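## Task

Take the nut out of the brown box and place it in the tray, with no other object left in the tray. Afterwards put the brown box's own lid back on it. Anything that stays in place only because the robot is holding it does not count. Finish by releasing everything and moving the gripper away.

## Robot and tools

ROBOT. A single arm with a two-finger parallel gripper stands at a table. Three cameras deliver images with every result, in this order: cam_head_left (896x504), cam_head_right (896x504) and cam_wrist (616x616, fisheye, carried on the hand). A calibration (intrinsics K, distortion, T_world_to_cam) is supplied for each; it may be off by a few degrees and millimetres.

FRAME. All positions use the scene frame: origin on the table surface right under the arm's base, +z upward, +y to the left when facing along +x. Distances are in metres; orientations are quaternions written w first (qw, qx, qy, qz). The base can be slightly tilted, and the reported hand position gets less accurate at long reach.

GRIPPER GEOMETRY. The fingers extend along the gripper's +z axis and close along its x axis. The reported end_effector_position is the point midway between the pads; fingertips extend 17.5 mm past it. Pure rotations pivot about that point, which is 25 mm off the last joint's axis toward gripper -y. A flat block projects about 9 cm from that axis toward gripper -y and rotates with the hand, so watch its clearance.

ROW FORMAT (used by both motion tools). Ten numbers: x, y, z, qw, qx, qy, qz, position, force_limit, speed. The first seven are an absolute pose for the gripper in the scene frame, not an offset. The last three each lie in [-1, 1]. position: +1 fully open (50 mm gap), about -0.65 pads meet; send -1 to grasp, and the fingers close until stopped. force_limit: per-pad force of roughly 20 N at -1, 102 N at 0, 185 N at +1 (actual grip may exceed this by about 17 %). speed: finger closing/opening rate of 20 mm/s at -1, 85 at 0, 150 at +1. A new force_limit or speed only applies after position changes by at least 0.01.

execute_actions(actions). actions is a list of actions; each action is a list of up to 15 rows, one row per 1/30 s step. If fewer than 15 rows are given, the last row repeats to fill the action. An empty list simply returns state and images. Put the desired quaternion in every row to hold orientation. A target more than 0.6 m from the gripper's starting position, measured along any gripper axis, gets the action refused; if the first action fails this or any action is malformed, nothing in the call runs. Each step the commanded pose is clipped to at most 70 mm and 16 degrees from the measured pose, and after an action the arm only continues to the last clipped pose, so distant goals need follow-up commands.

move(target, speed, blocking). target is one row as above (an absolute pose plus finger numbers, the finger values applied at the start). speed is the path's peak linear speed in m/s, 0.002 to 0.5, default 0.25; rotation is capped at twice that value in rad/s. The path is straight, lasts 0.5 to 10 s and is cut off at 10 s. It ignores obstacles, and the real hand may lag, drift or overshoot the speed near full extension. The result adds a move: line giving how it ended (done, off_target, moving, held, fault), which limits were active (limits=paced: pose clipped; limits=held: some steps blocked, after which motion may jump faster) and distance to target. With blocking=false the call returns after 0.5 s; further moves or action rows are refused until wait or stop shows the move has ended.

wait(seconds): 0 to 10, lets the scene run with the last command held; ends early if a running move finishes. stop(): brakes a running move (needs stopping distance); fingers continue. zoom_image(camera, region): region [x0, y0, x1, y1] in pixels of that camera's last image, at most 504 by 504. finished_scene(scene): ends the current scene, given its number, irreversibly; the result reports success and gives the next task if any.

RESULT LINES. The state line shows end_effector_position and end_effector_quat_wxyz. Hand target is the pose the controller is currently driving toward. A pose unreachable line means the clearance check (which treats the base mount as arm) altered or blocked the command. object_status: 0 fingers moving, 1 stopped by something while opening, 2 stopped while closing (a grasp), 3 reached the requested position or pads met (probably nothing held, or a very thin item). Confirm a grasp by seeing 2. Changing position resets it to 0 briefly. Gap in mm is about (250 - position_measured) x 0.202. Fingers re-close automatically if grip is lost, except after gripping at force_limit -1, where status stays 2 even when empty.

JOINT LIMITS (rad): waist and shoulder ±3.491/±3.140, elbow -1.187 to 4.328, forearm roll ±3.316, wrist pitch ±3.140, wrist roll ±3.927.

CAUTIONS. The arm is stiff: aiming even slightly beyond a firm contact can trigger a fault; faster moves hit harder. Torque at a joint reaching its load limit (140 N m for waist, shoulder, elbow; 35.2 N m for the three wrist joints, held weight included) or any external force of 150 N freezes the arm for 10 s and discards the rest of the call. Holding loads heats motors; a MOTOR HOT line warns, and overheating brakes the arm (OVER-TEMPERATURE FAULT). Random tugs may hit a held part or nudge loose items. Never let anything fall or be pushed off the table. Avoid drops, slams and forceful shoves; set items down gently, leave lids resting on their own boxes, then open the fingers and withdraw.

Each tool is called after ">>>" as name(argument=value, ...) on one line, values as JSON.

## Session

I'll start by looking at the current state.

>>> execute_actions(actions=[])

Scene clock: 0.00 s.
end_effector_position=(+1.0618, +0.0100, +0.1373) position_measured=3 object_status=3 end_effector_quat_wxyz=(+0.331, +0.905, +0.097, +0.250)
Joint positions: [ 0.522  0.449  0.44   1.604 -1.062 -2.572]
Joint velocities: [-0.002 -0.     0.     0.    -0.    -0.001]
Hand target: +1.062, +0.010, +0.137; +0.331, +0.905, +0.097, +0.250

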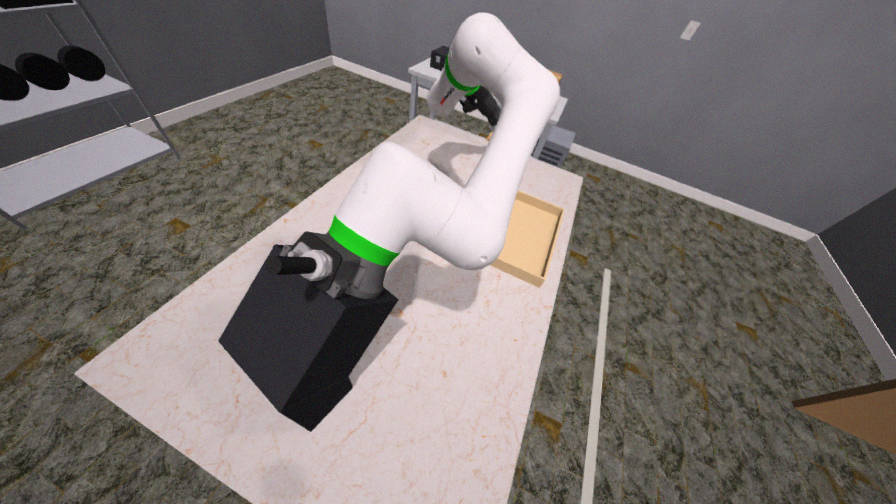

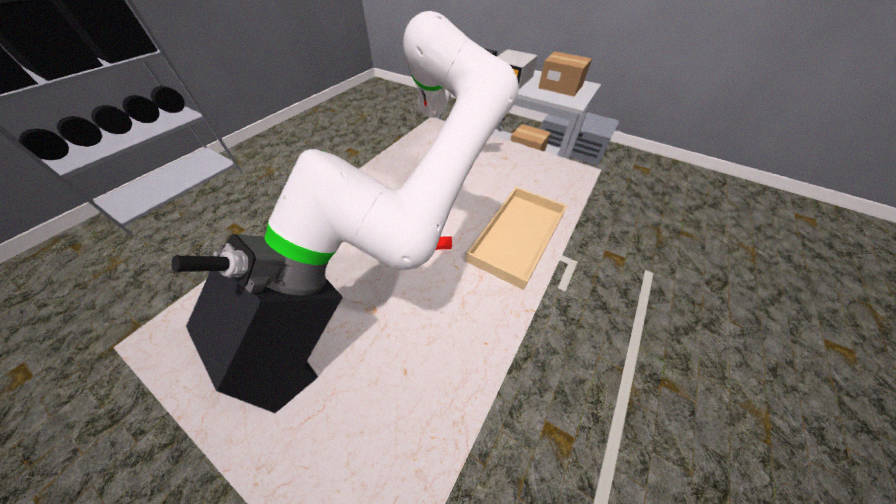

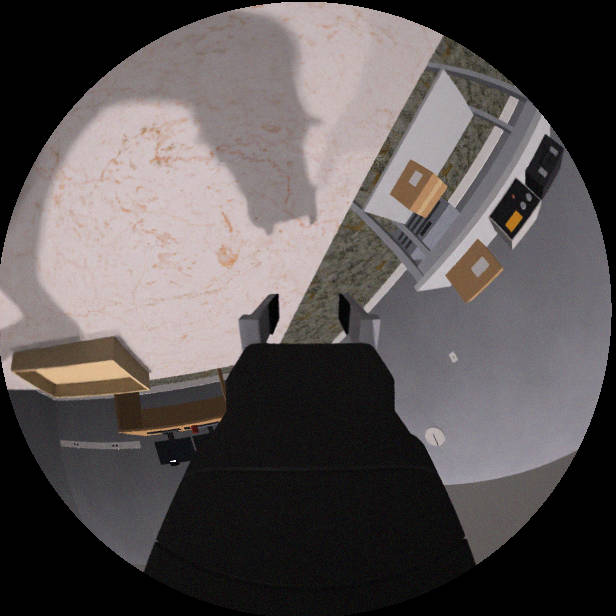

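>>> zoom_image(camera="cam_head_right", region=[380, 30, 640, 300])

>>> zoom_image(camera="cam_head_left", region=[380, 30, 620, 300])

Region (380, 30, 640, 300) of cam_head_right's 896x504 image, scaled by 1.867, with more detail than that image has; it fills the left 485 columns of this view, and the rest is white.

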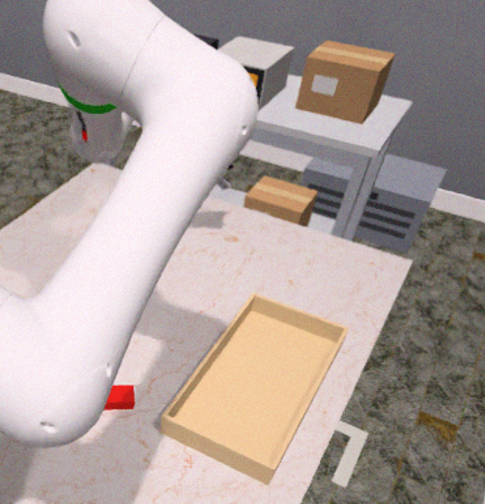

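Region (380, 30, 620, 300) of cam_head_left's 896x504 image, scaled by 1.867, with more detail than that image has.

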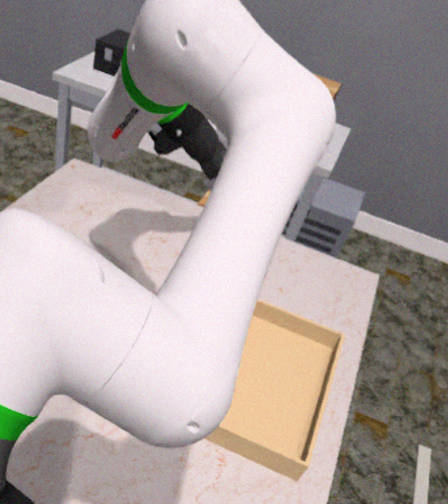

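>>> move(target=[0.7, 0.1, 0.5, 0, 1, 0, 0, 1, 0, 0], speed=0.25)

Scene clock: 9.33 s.
end_effector_position=(+0.7002, +0.0988, +0.5015) position_measured=3 object_status=3 end_effector_quat_wxyz=(+0.001, +1.000, -0.000, +0.002)
Joint positions: [ 1.651 -0.312  0.153  0.943 -2.001 -2.672]
Joint velocities: [ 0.001  0.    -0.001  0.     0.    -0.001]
Hand target: +0.700, +0.099, +0.501; +0.001, +1.000, -0.000, +0.002
Off the commanded pose: 0.002 m, 0 deg.
move: done
camera_calibration (this result's frames):
cam_wrist: T_world_to_cam=[[0.999731, 0.0190754, -0.013182, -0.698246], [0.0218752, -0.964433, 0.263419, -0.0463839], [-0.00768833, -0.263637, -0.964591, 0.665077], [0, 0, 0, 1]] pos_world=[0.704186, 0.143924, 0.644542]

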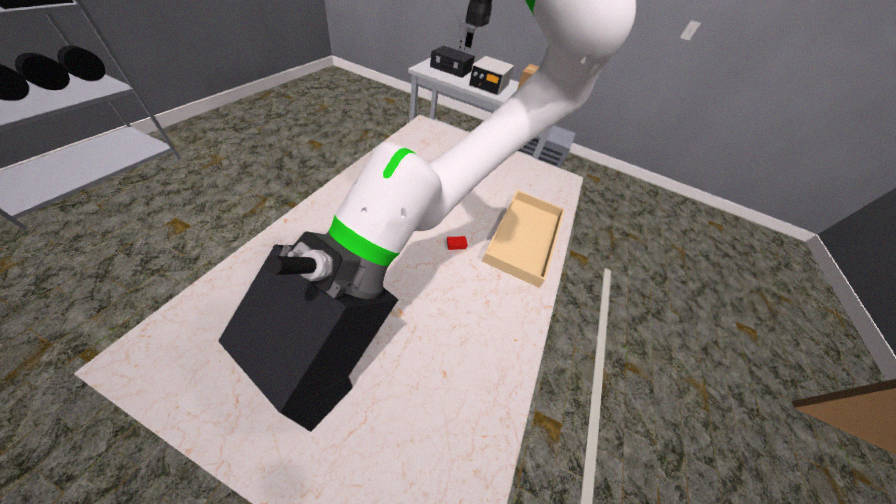

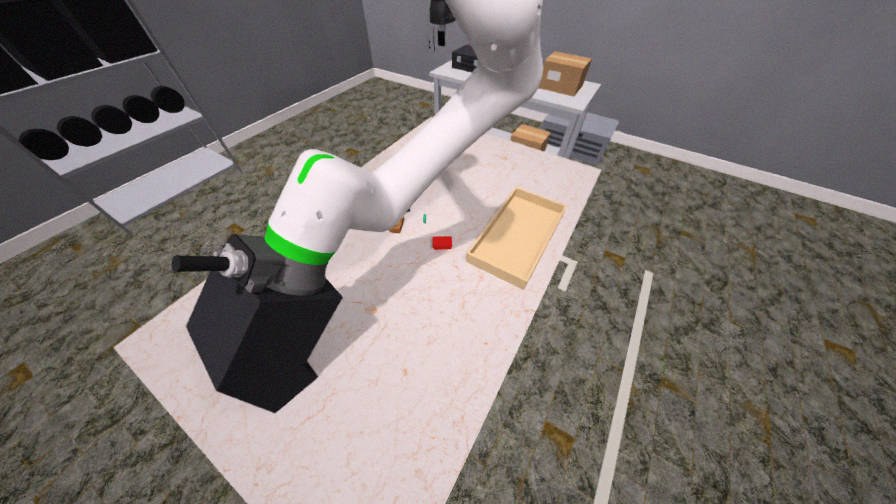

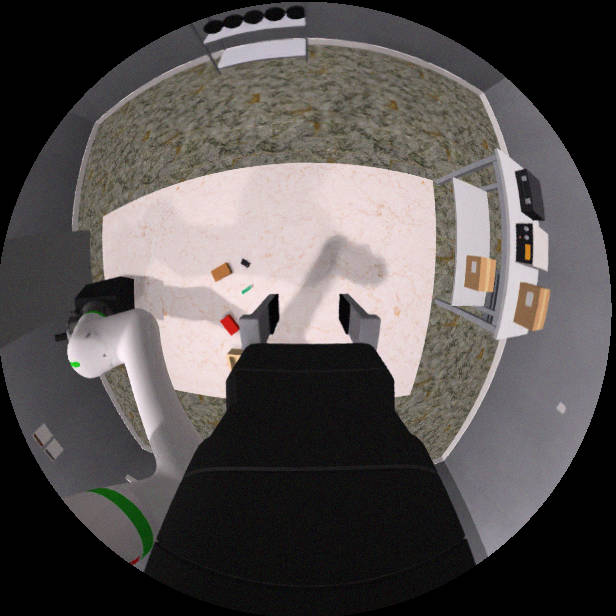

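>>> zoom_image(camera="cam_wrist", region=[170, 220, 300, 380])

>>> zoom_image(camera="cam_head_right", region=[360, 180, 480, 270])

Region (170, 220, 300, 380) of cam_wrist's 616x616 image, scaled by 3.150, with more detail than that image has; it fills the left 410 columns of this view, and the rest is white.

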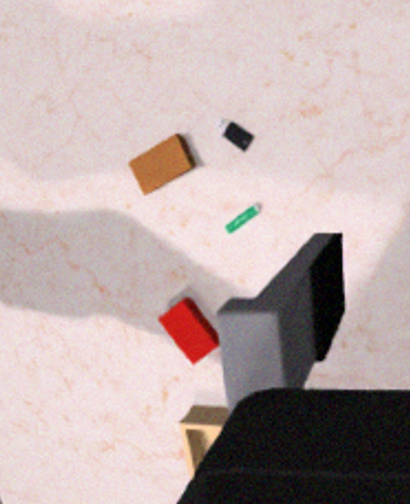

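Region (360, 180, 480, 270) of cam_head_right's 896x504 image, scaled by 4.200, with more detail than that image has; it fills the top 378 rows of this view, and the rest is white.

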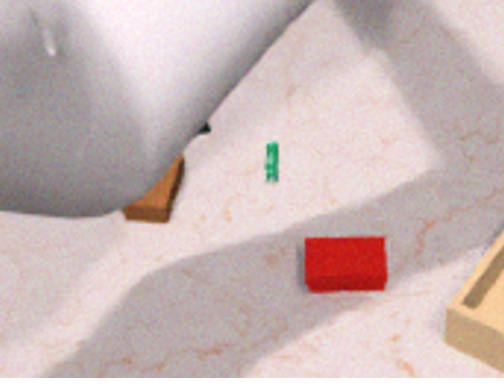

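>>> move(target=[0.42, 0.0, 0.22, 0, 1, 0, 0, 1, 0, 0], speed=0.25)

Scene clock: 21.30 s.
end_effector_position=(+0.4198, -0.0006, +0.2195) position_measured=3 object_status=3 end_effector_quat_wxyz=(+0.000, +1.000, +0.000, -0.000)
Joint positions: [ 1.585 -1.117 -1.059  0.841 -1.694 -2.958]
Joint velocities: [-0.025  0.008  0.006 -0.005  0.02   0.014]
Hand target: +0.420, -0.001, +0.220; -0.000, +1.000, -0.000, -0.000
Off the commanded pose: 0.001 m, 0 deg.
move: done
camera_calibration (this result's frames):
cam_wrist: T_world_to_cam=[[0.999667, 0.0193667, -0.0170349, -0.41885], [0.0231568, -0.964765, 0.262092, -0.0620695], [-0.0113588, -0.262399, -0.964893, 0.36634], [0, 0, 0, 1]] pos_world=[0.424309, 0.0443566, 0.362611]

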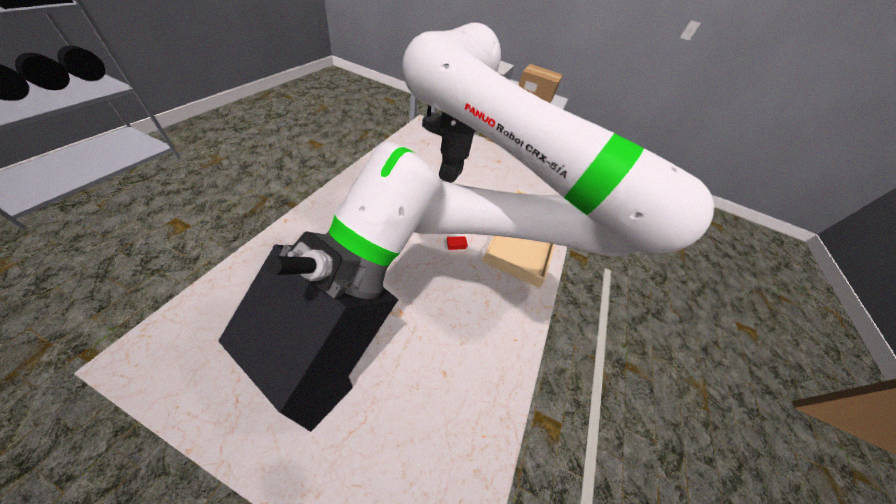

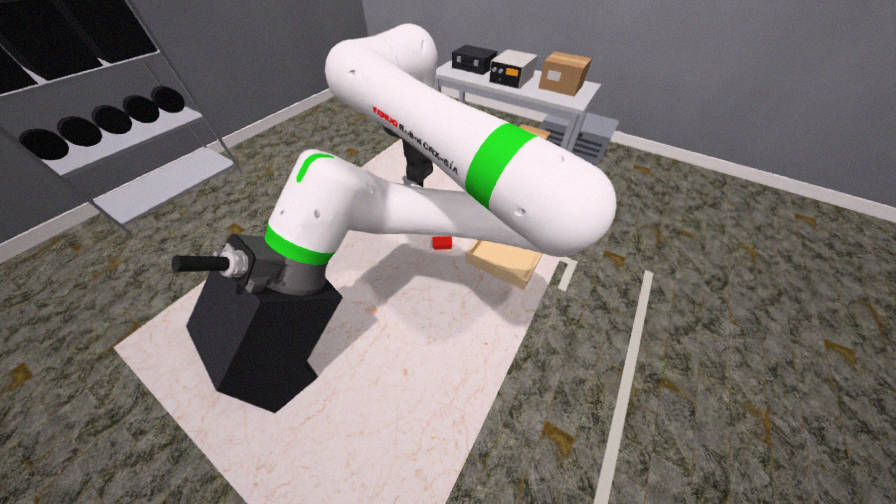

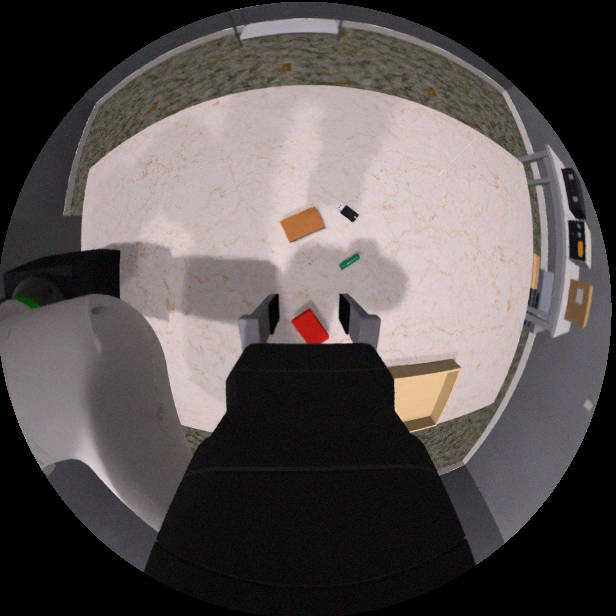

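>>> zoom_image(camera="cam_wrist", region=[250, 180, 390, 290])

Region (250, 180, 390, 290) of cam_wrist's 616x616 image, scaled by 3.600, with more detail than that image has; it fills the top 396 rows of this view, and the rest is white.

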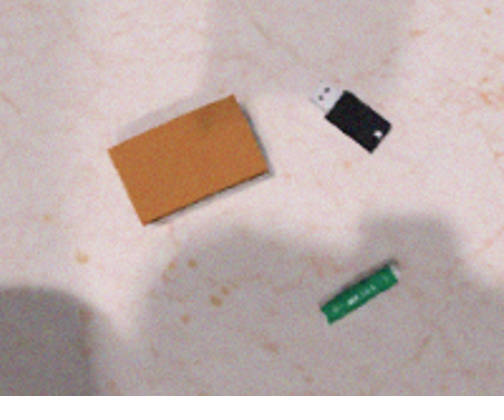

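>>> move(target=[0.55, 0.0, 0.08, 0, 1, 0, 0, 1, 0, 0], speed=0.25)

Scene clock: 63.97 s.
end_effector_position=(+0.5492, +0.0004, +0.0800) position_measured=3 object_status=3 end_effector_quat_wxyz=(-0.001, +1.000, -0.001, -0.001)
Joint positions: [ 0.542 -0.412 -0.8    0.845 -0.635 -2.557]
Joint velocities: [-0.002  0.001  0.001 -0.     0.     0.001]
Hand target: +0.549, +0.000, +0.080; -0.001, +1.000, -0.001, -0.001
Off the commanded pose: 0.001 m, 0 deg.
move: done; limits=paced
camera_calibration (this result's frames):
cam_wrist: T_world_to_cam=[[0.999661, 0.0181758, -0.0186464, -0.550434], [0.0224122, -0.96514, 0.260773, -0.0270666], [-0.0132567, -0.261102, -0.96522, 0.23449], [0, 0, 0, 1]] pos_world=[0.553963, 0.0451074, 0.223129]

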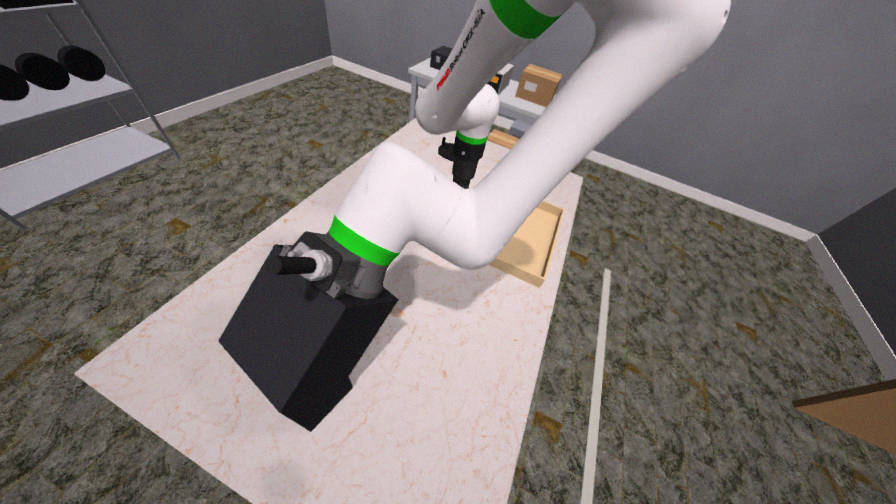

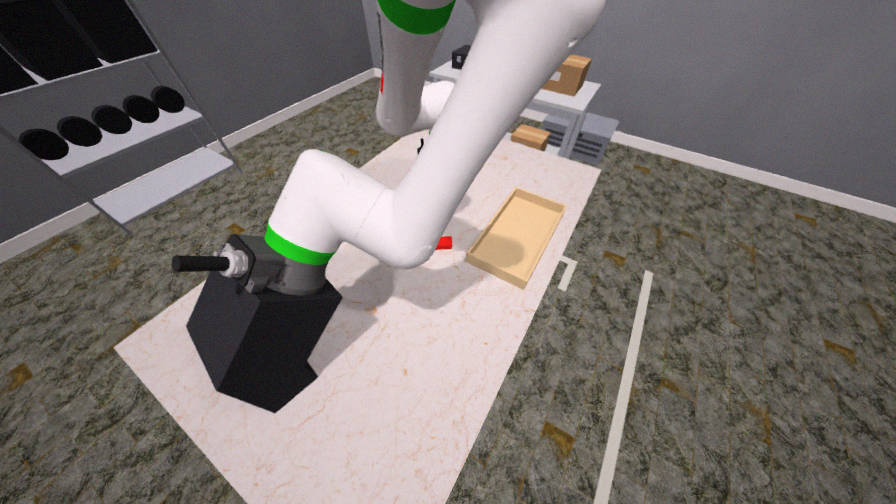

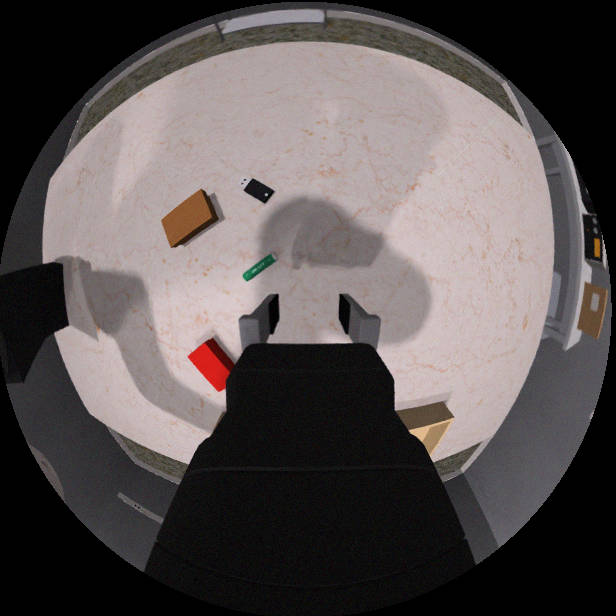

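>>> zoom_image(camera="cam_wrist", region=[140, 170, 240, 260])

Region (140, 170, 240, 260) of cam_wrist's 616x616 image, scaled by 5.040, with more detail than that image has; it fills the top 454 rows of this view, and the rest is white.

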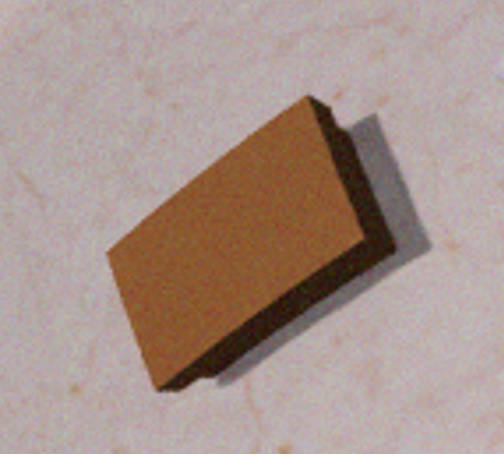

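>>> move(target=[0.418, 0.099, 0.12, 0, 0.8434, -0.5373, 0, 1, 0, 0], speed=0.25)

Scene clock: 77.57 s.
end_effector_position=(+0.4186, +0.0976, +0.1201) position_measured=3 object_status=3 end_effector_quat_wxyz=(-0.024, +0.867, -0.490, -0.087)
Joint positions: [ 1.066 -0.63  -1.057  0.768 -0.892 -3.927]
Joint velocities: [ 0.001  0.004  0.003 -0.003 -0.003  0.   ]
Hand target: +0.419, +0.098, +0.120; -0.024, +0.867, -0.490, -0.087
Off the commanded pose: 0.002 m, 12 deg.
joint sent to its limit — the command would take joint 6 (wrist roll) past its lower limit, so that joint was sent only as far as its limit.
move: off_target
camera_calibration (this result's frames):
cam_wrist: T_world_to_cam=[[0.519353, -0.832558, -0.192665, -0.115925], [-0.778411, -0.553928, 0.295366, 0.350134], [-0.352631, -0.00342698, -0.935756, 0.410283], [0, 0, 0, 1]] pos_world=[0.477432, 0.0988408, 0.258173]

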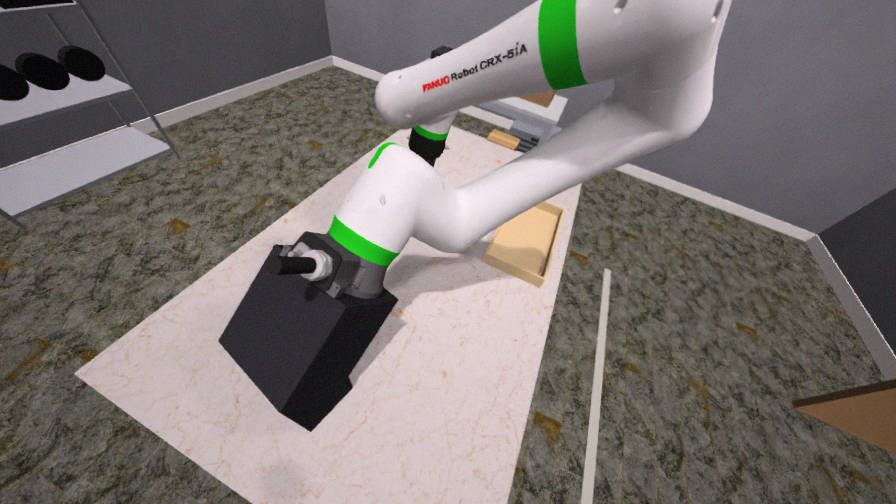

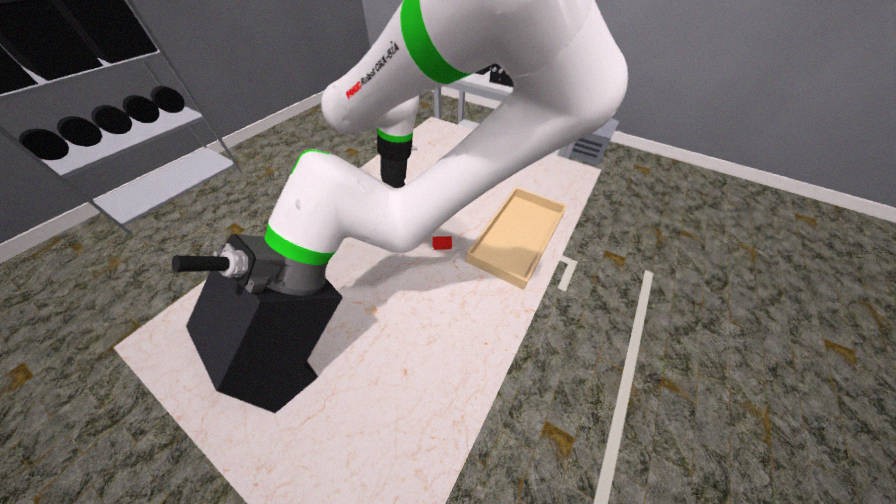

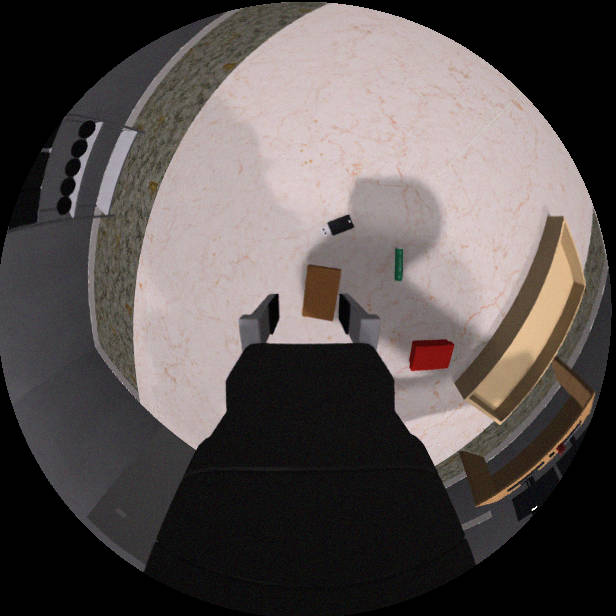

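>>> move(target=[0.418, 0.099, 0.12, 0, 0.5373, 0.8434, 0, 1, 0, 0], speed=0.4)

Scene clock: 85.37 s.
end_effector_position=(+0.4178, +0.0989, +0.1200) position_measured=3 object_status=3 end_effector_quat_wxyz=(-0.000, +0.537, +0.844, -0.000)
Joint positions: [ 1.108 -0.459 -1.03   1.03  -0.947 -1.171]
Joint velocities: [-0.002  0.     0.003 -0.001  0.001  0.   ]
Hand target: +0.418, +0.099, +0.120; -0.000, +0.537, +0.843, -0.000
Off the commanded pose: 0.000 m, 0 deg.
move: done
camera_calibration (this result's frames):
cam_wrist: T_world_to_cam=[[-0.440428, 0.897637, -0.016487, 0.094323], [0.864569, 0.429009, 0.261669, -0.429286], [0.241957, 0.100992, -0.965017, 0.154655], [0, 0, 0, 1]] pos_world=[0.375271, 0.0838813, 0.263131]

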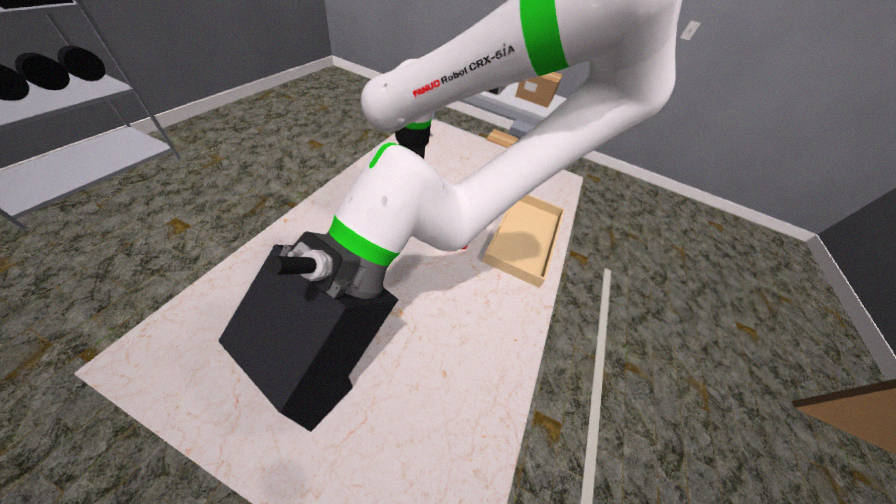

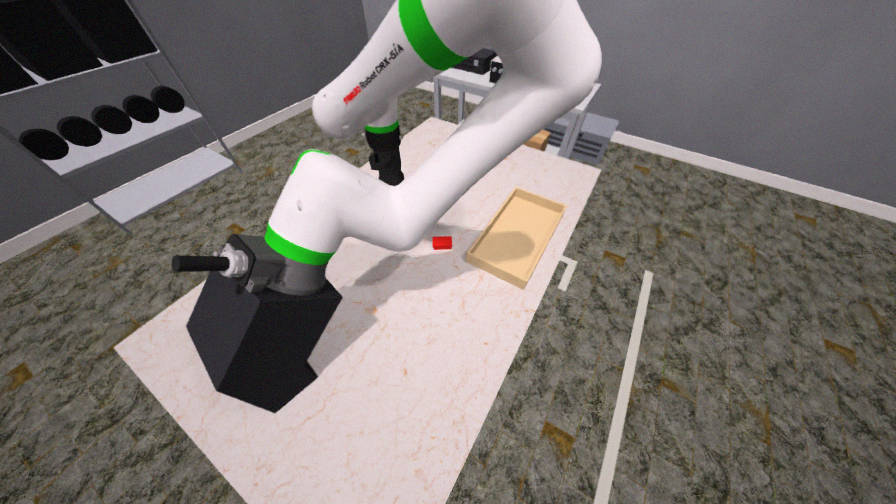

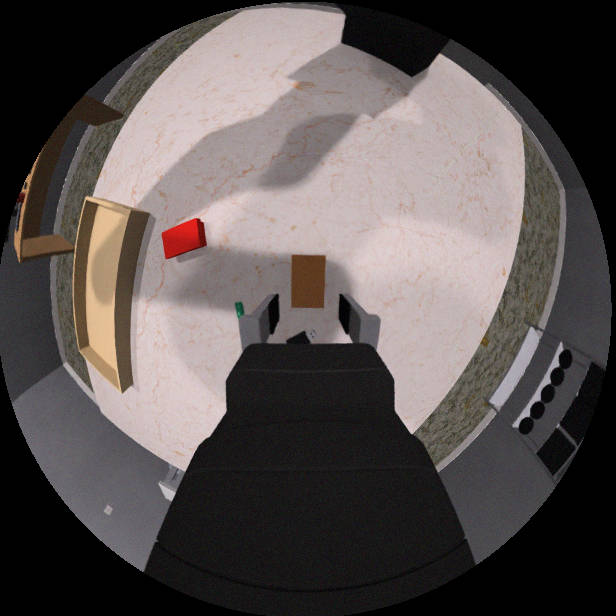

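>>> move(target=[0.418, 0.099, 0.045, 0, 0.5373, 0.8434, 0, 1, 0, 0], speed=0.15)

Scene clock: 94.67 s.
end_effector_position=(+0.4176, +0.0992, +0.0452) position_measured=3 object_status=3 end_effector_quat_wxyz=(-0.001, +0.537, +0.843, -0.000)
Joint positions: [ 0.782 -0.266 -1.057  1.344 -0.629 -1.322]
Joint velocities: [-0.002  0.001 -0.001  0.006  0.002 -0.004]
Hand target: +0.418, +0.099, +0.045; -0.001, +0.537, +0.843, -0.000
Off the commanded pose: 0.001 m, 0 deg.
move: done
camera_calibration (this result's frames):
cam_wrist: T_world_to_cam=[[-0.43955, 0.898082, -0.0156373, 0.0922394], [0.86517, 0.427993, 0.261348, -0.409797], [0.241404, 0.101347, -0.965118, 0.082744], [0, 0, 0, 1]] pos_world=[0.375113, 0.0841658, 0.1884]

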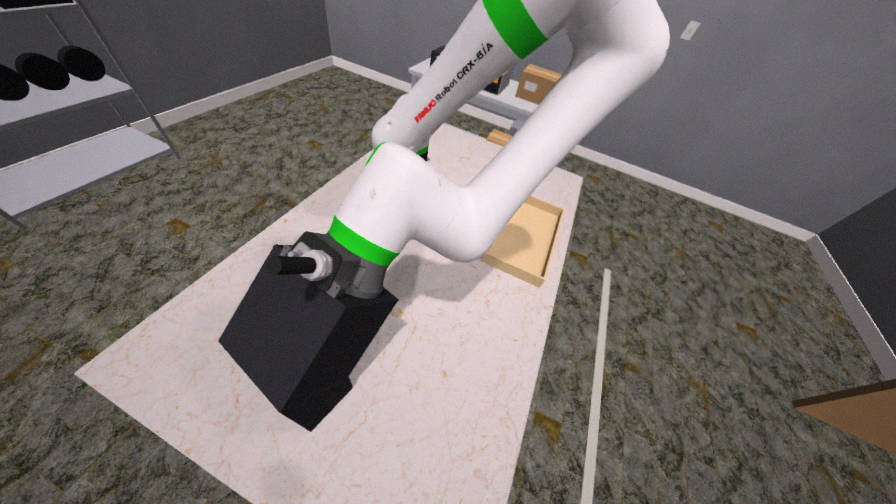

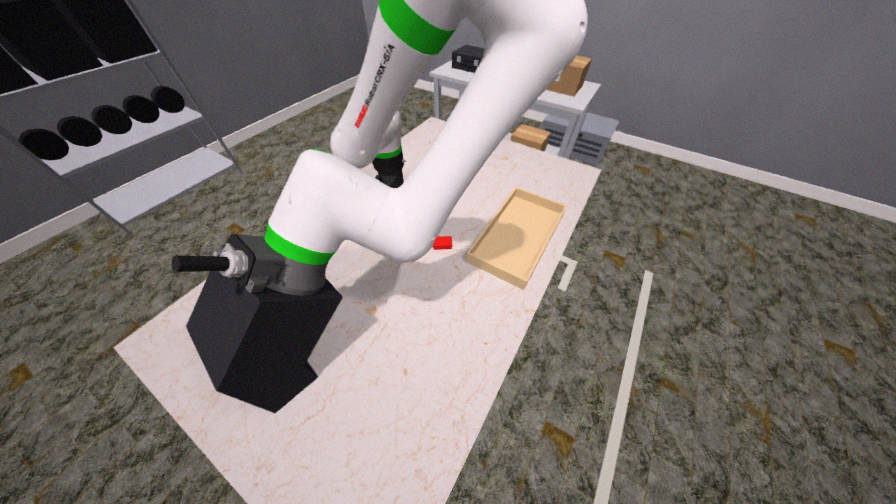

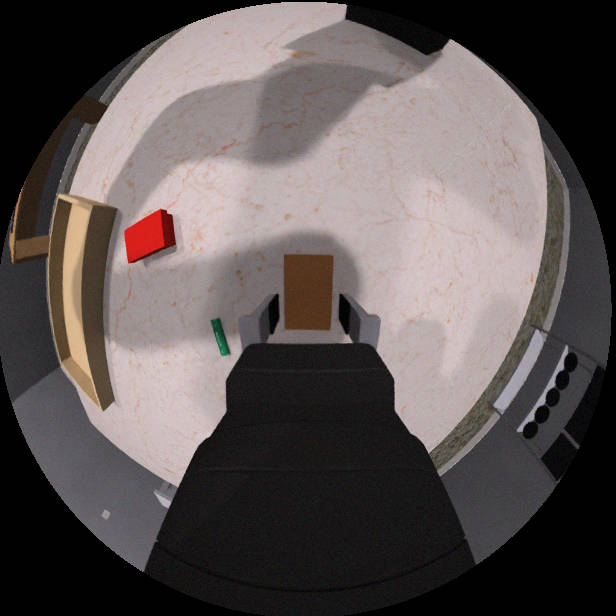

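>>> execute_actions(actions=[[[0.418, 0.099, 0.036, 0, 0.5373, 0.8434, 0, 1, -0.5, 0]], [[0.418, 0.099, 0.036, 0, 0.5373, 0.8434, 0, -1, -0.5, 0]]])

Scene clock: 99.10 s.
end_effector_position=(+0.4180, +0.0990, +0.0360) position_measured=60 object_status=2 end_effector_quat_wxyz=(+0.000, +0.537, +0.843, +0.000)
Joint positions: [ 0.737 -0.24  -1.056  1.404 -0.594 -1.355]
Joint velocities: [-0.001  0.002 -0.     0.001  0.001 -0.   ]
Hand target: +0.418, +0.099, +0.036; -0.000, +0.537, +0.843, -0.000
Off the commanded pose: 0.000 m, 0 deg.
camera_calibration (this result's frames):
cam_wrist: T_world_to_cam=[[-0.439915, 0.897886, -0.0165821, 0.0926641], [0.864707, 0.428499, 0.262051, -0.407567], [0.242398, 0.100942, -0.964911, 0.073361], [0, 0, 0, 1]] pos_world=[0.375408, 0.0840349, 0.179127]

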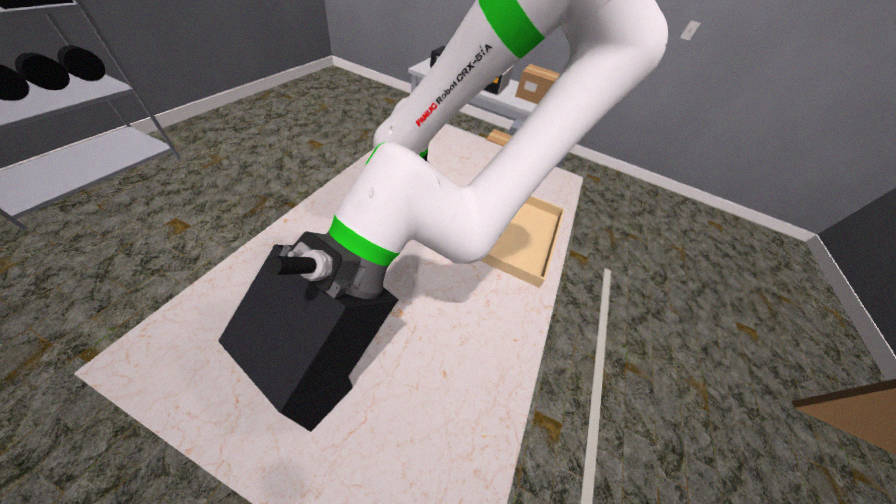

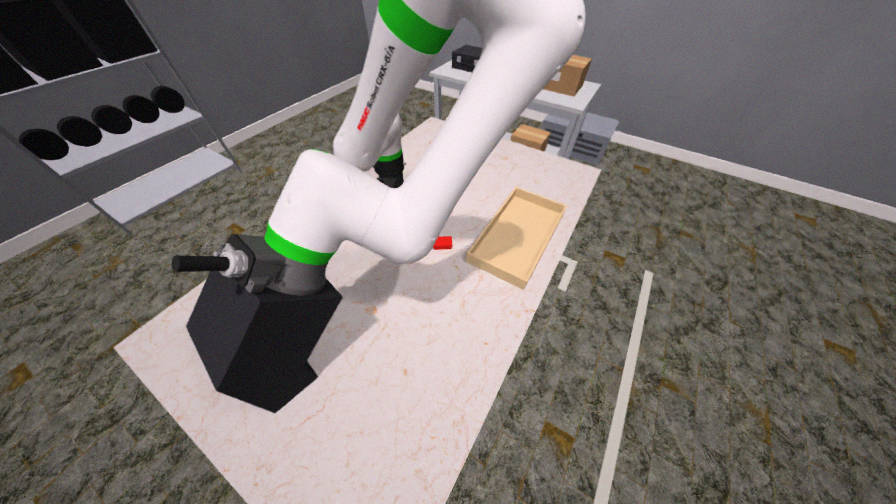

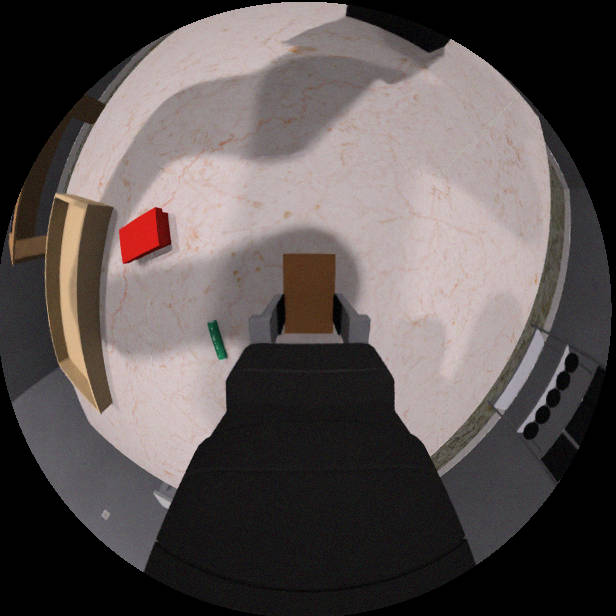

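>>> move(target=[0.418, 0.099, 0.10, 0, 0.5373, 0.8434, 0, -1, -0.5, 0], speed=0.1)

Scene clock: 102.10 s.
end_effector_position=(+0.4184, +0.0988, +0.0998) position_measured=60 object_status=2 end_effector_quat_wxyz=(+0.001, +0.537, +0.844, +0.000)
Joint positions: [ 1.022 -0.41  -1.041  1.094 -0.856 -1.195]
Joint velocities: [-0.002 -0.001 -0.    -0.001  0.    -0.001]
Hand target: +0.418, +0.099, +0.100; +0.001, +0.537, +0.844, +0.000
Off the commanded pose: 0.000 m, 0 deg.
move: done
camera_calibration (this result's frames):
cam_wrist: T_world_to_cam=[[-0.440287, 0.897688, -0.0174159, 0.0943252], [0.864291, 0.429001, 0.262602, -0.42445], [0.243206, 0.100568, -0.964747, 0.134515], [0, 0, 0, 1]] pos_world=[0.375664, 0.0838871, 0.242877]

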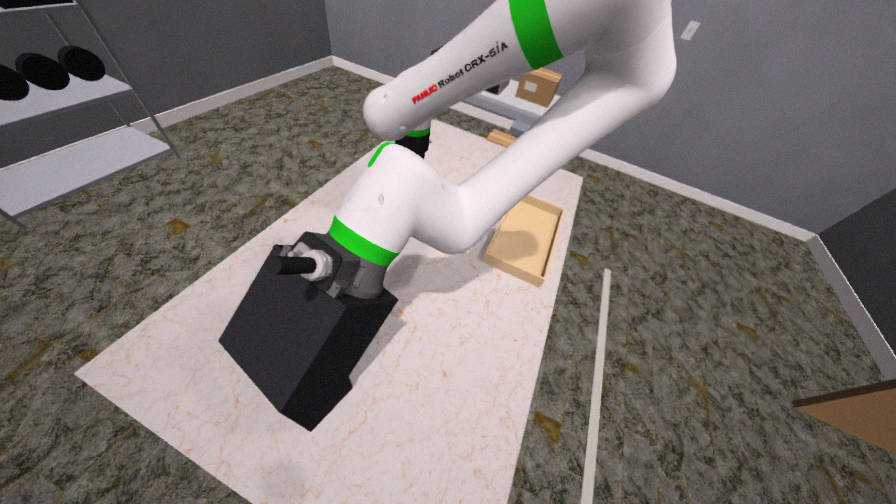

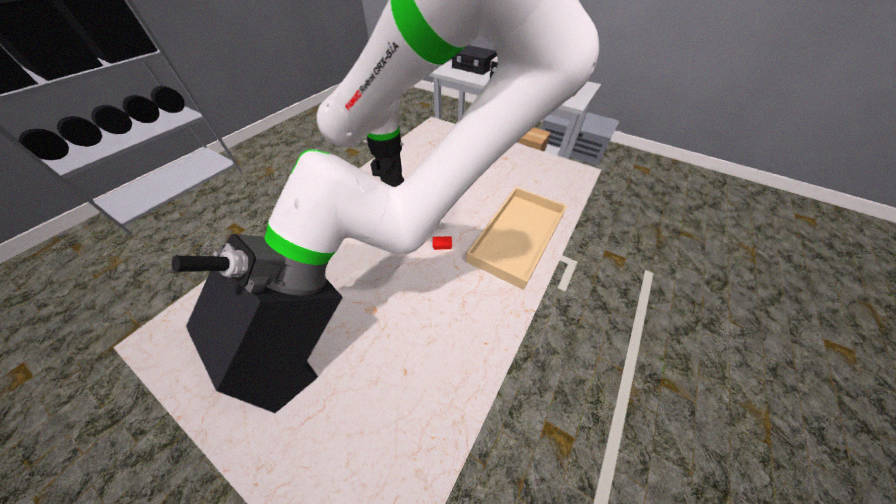

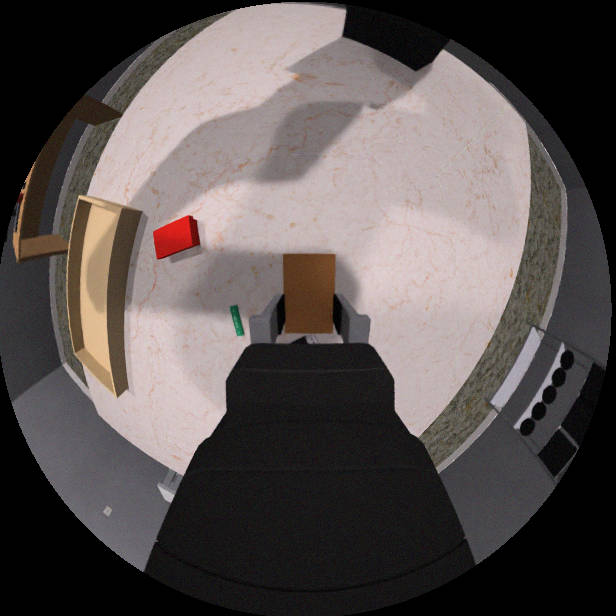

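>>> move(target=[0.52, 0.24, 0.10, 0, 0.5373, 0.8434, 0, -1, -0.5, 0], speed=0.25)

Scene clock: 108.00 s.
end_effector_position=(+0.5198, +0.2402, +0.1002) position_measured=60 object_status=2 end_effector_quat_wxyz=(+0.000, +0.537, +0.843, +0.000)
Joint positions: [ 1.106 -0.023 -0.604  1.037 -0.94  -1.182]
Joint velocities: [-0.     0.001  0.001  0.     0.    -0.   ]
Hand target: +0.520, +0.240, +0.100; +0.000, +0.537, +0.843, +0.000
Off the commanded pose: 0.000 m, 0 deg.
move: done
camera_calibration (this result's frames):
cam_wrist: T_world_to_cam=[[-0.440005, 0.897839, -0.0167804, 0.0118184], [0.864593, 0.428613, 0.262241, -0.572896], [0.242642, 0.100879, -0.964857, 0.096251], [0, 0, 0, 1]] pos_world=[0.477167, 0.22523, 0.243303]

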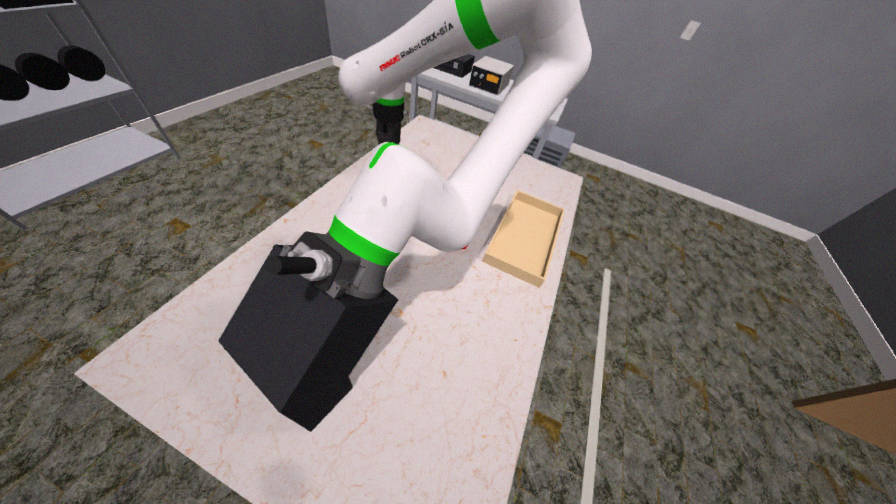

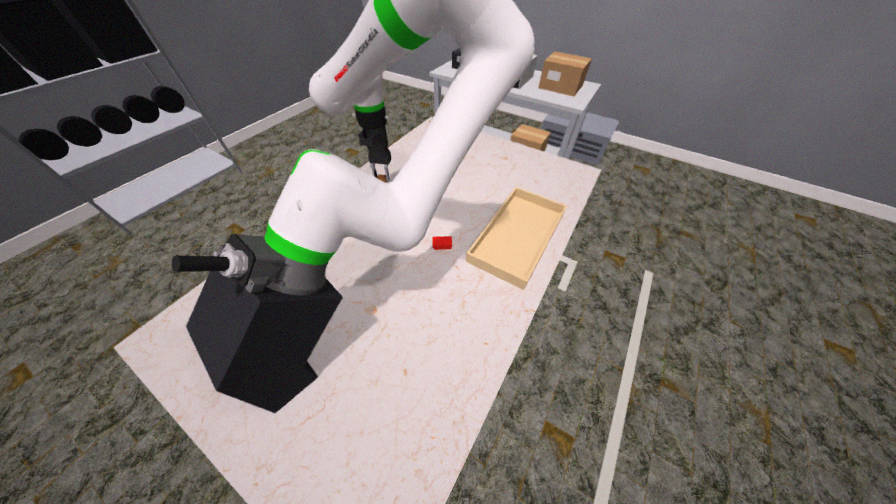

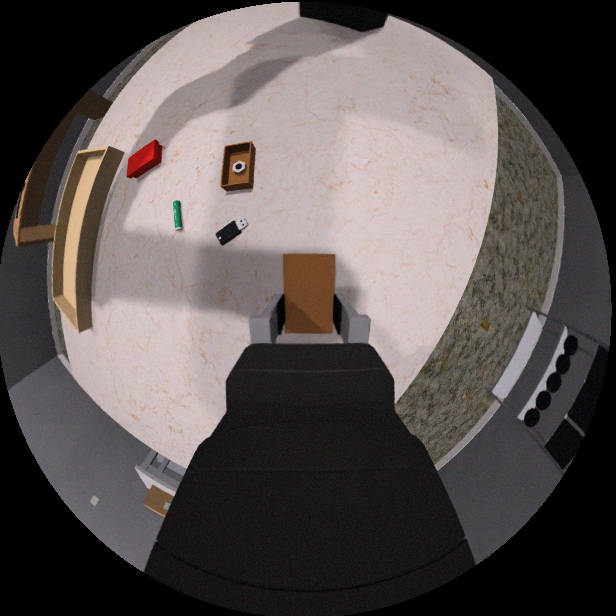

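>>> move(target=[0.52, 0.24, 0.03, 0, 0.5373, 0.8434, 0, -1, -0.5, 0], speed=0.12)

Scene clock: 115.53 s.
end_effector_position=(+0.5197, +0.2401, +0.0301) position_measured=60 object_status=2 end_effector_quat_wxyz=(-0.000, +0.537, +0.843, -0.000)
Joint positions: [ 0.957  0.091 -0.615  1.176 -0.778 -1.257]
Joint velocities: [-0.001  0.     0.001  0.     0.     0.   ]
Hand target: +0.520, +0.240, +0.030; -0.000, +0.537, +0.843, -0.000
Off the commanded pose: 0.000 m, 0 deg.
move: done
camera_calibration (this result's frames):
cam_wrist: T_world_to_cam=[[-0.439868, 0.897917, -0.0161764, 0.0106103], [0.864891, 0.428402, 0.261602, -0.554448], [0.241827, 0.101079, -0.96504, 0.0290389], [0, 0, 0, 1]] pos_world=[0.477182, 0.225064, 0.17324]

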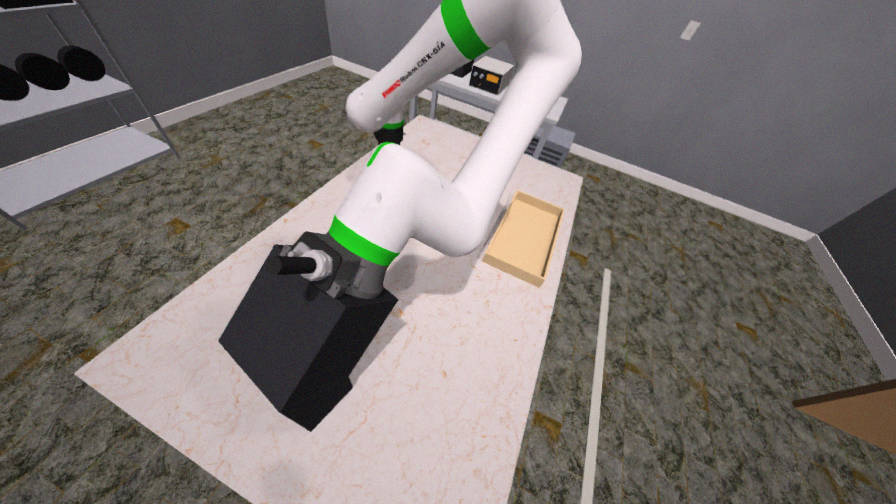

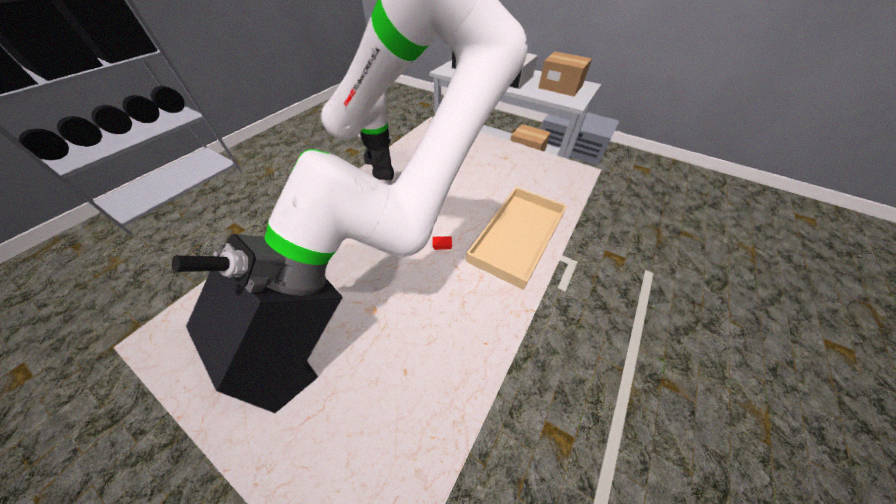

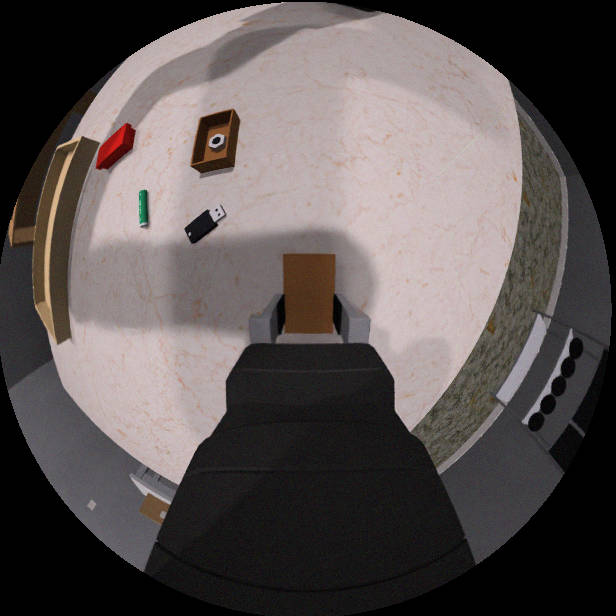

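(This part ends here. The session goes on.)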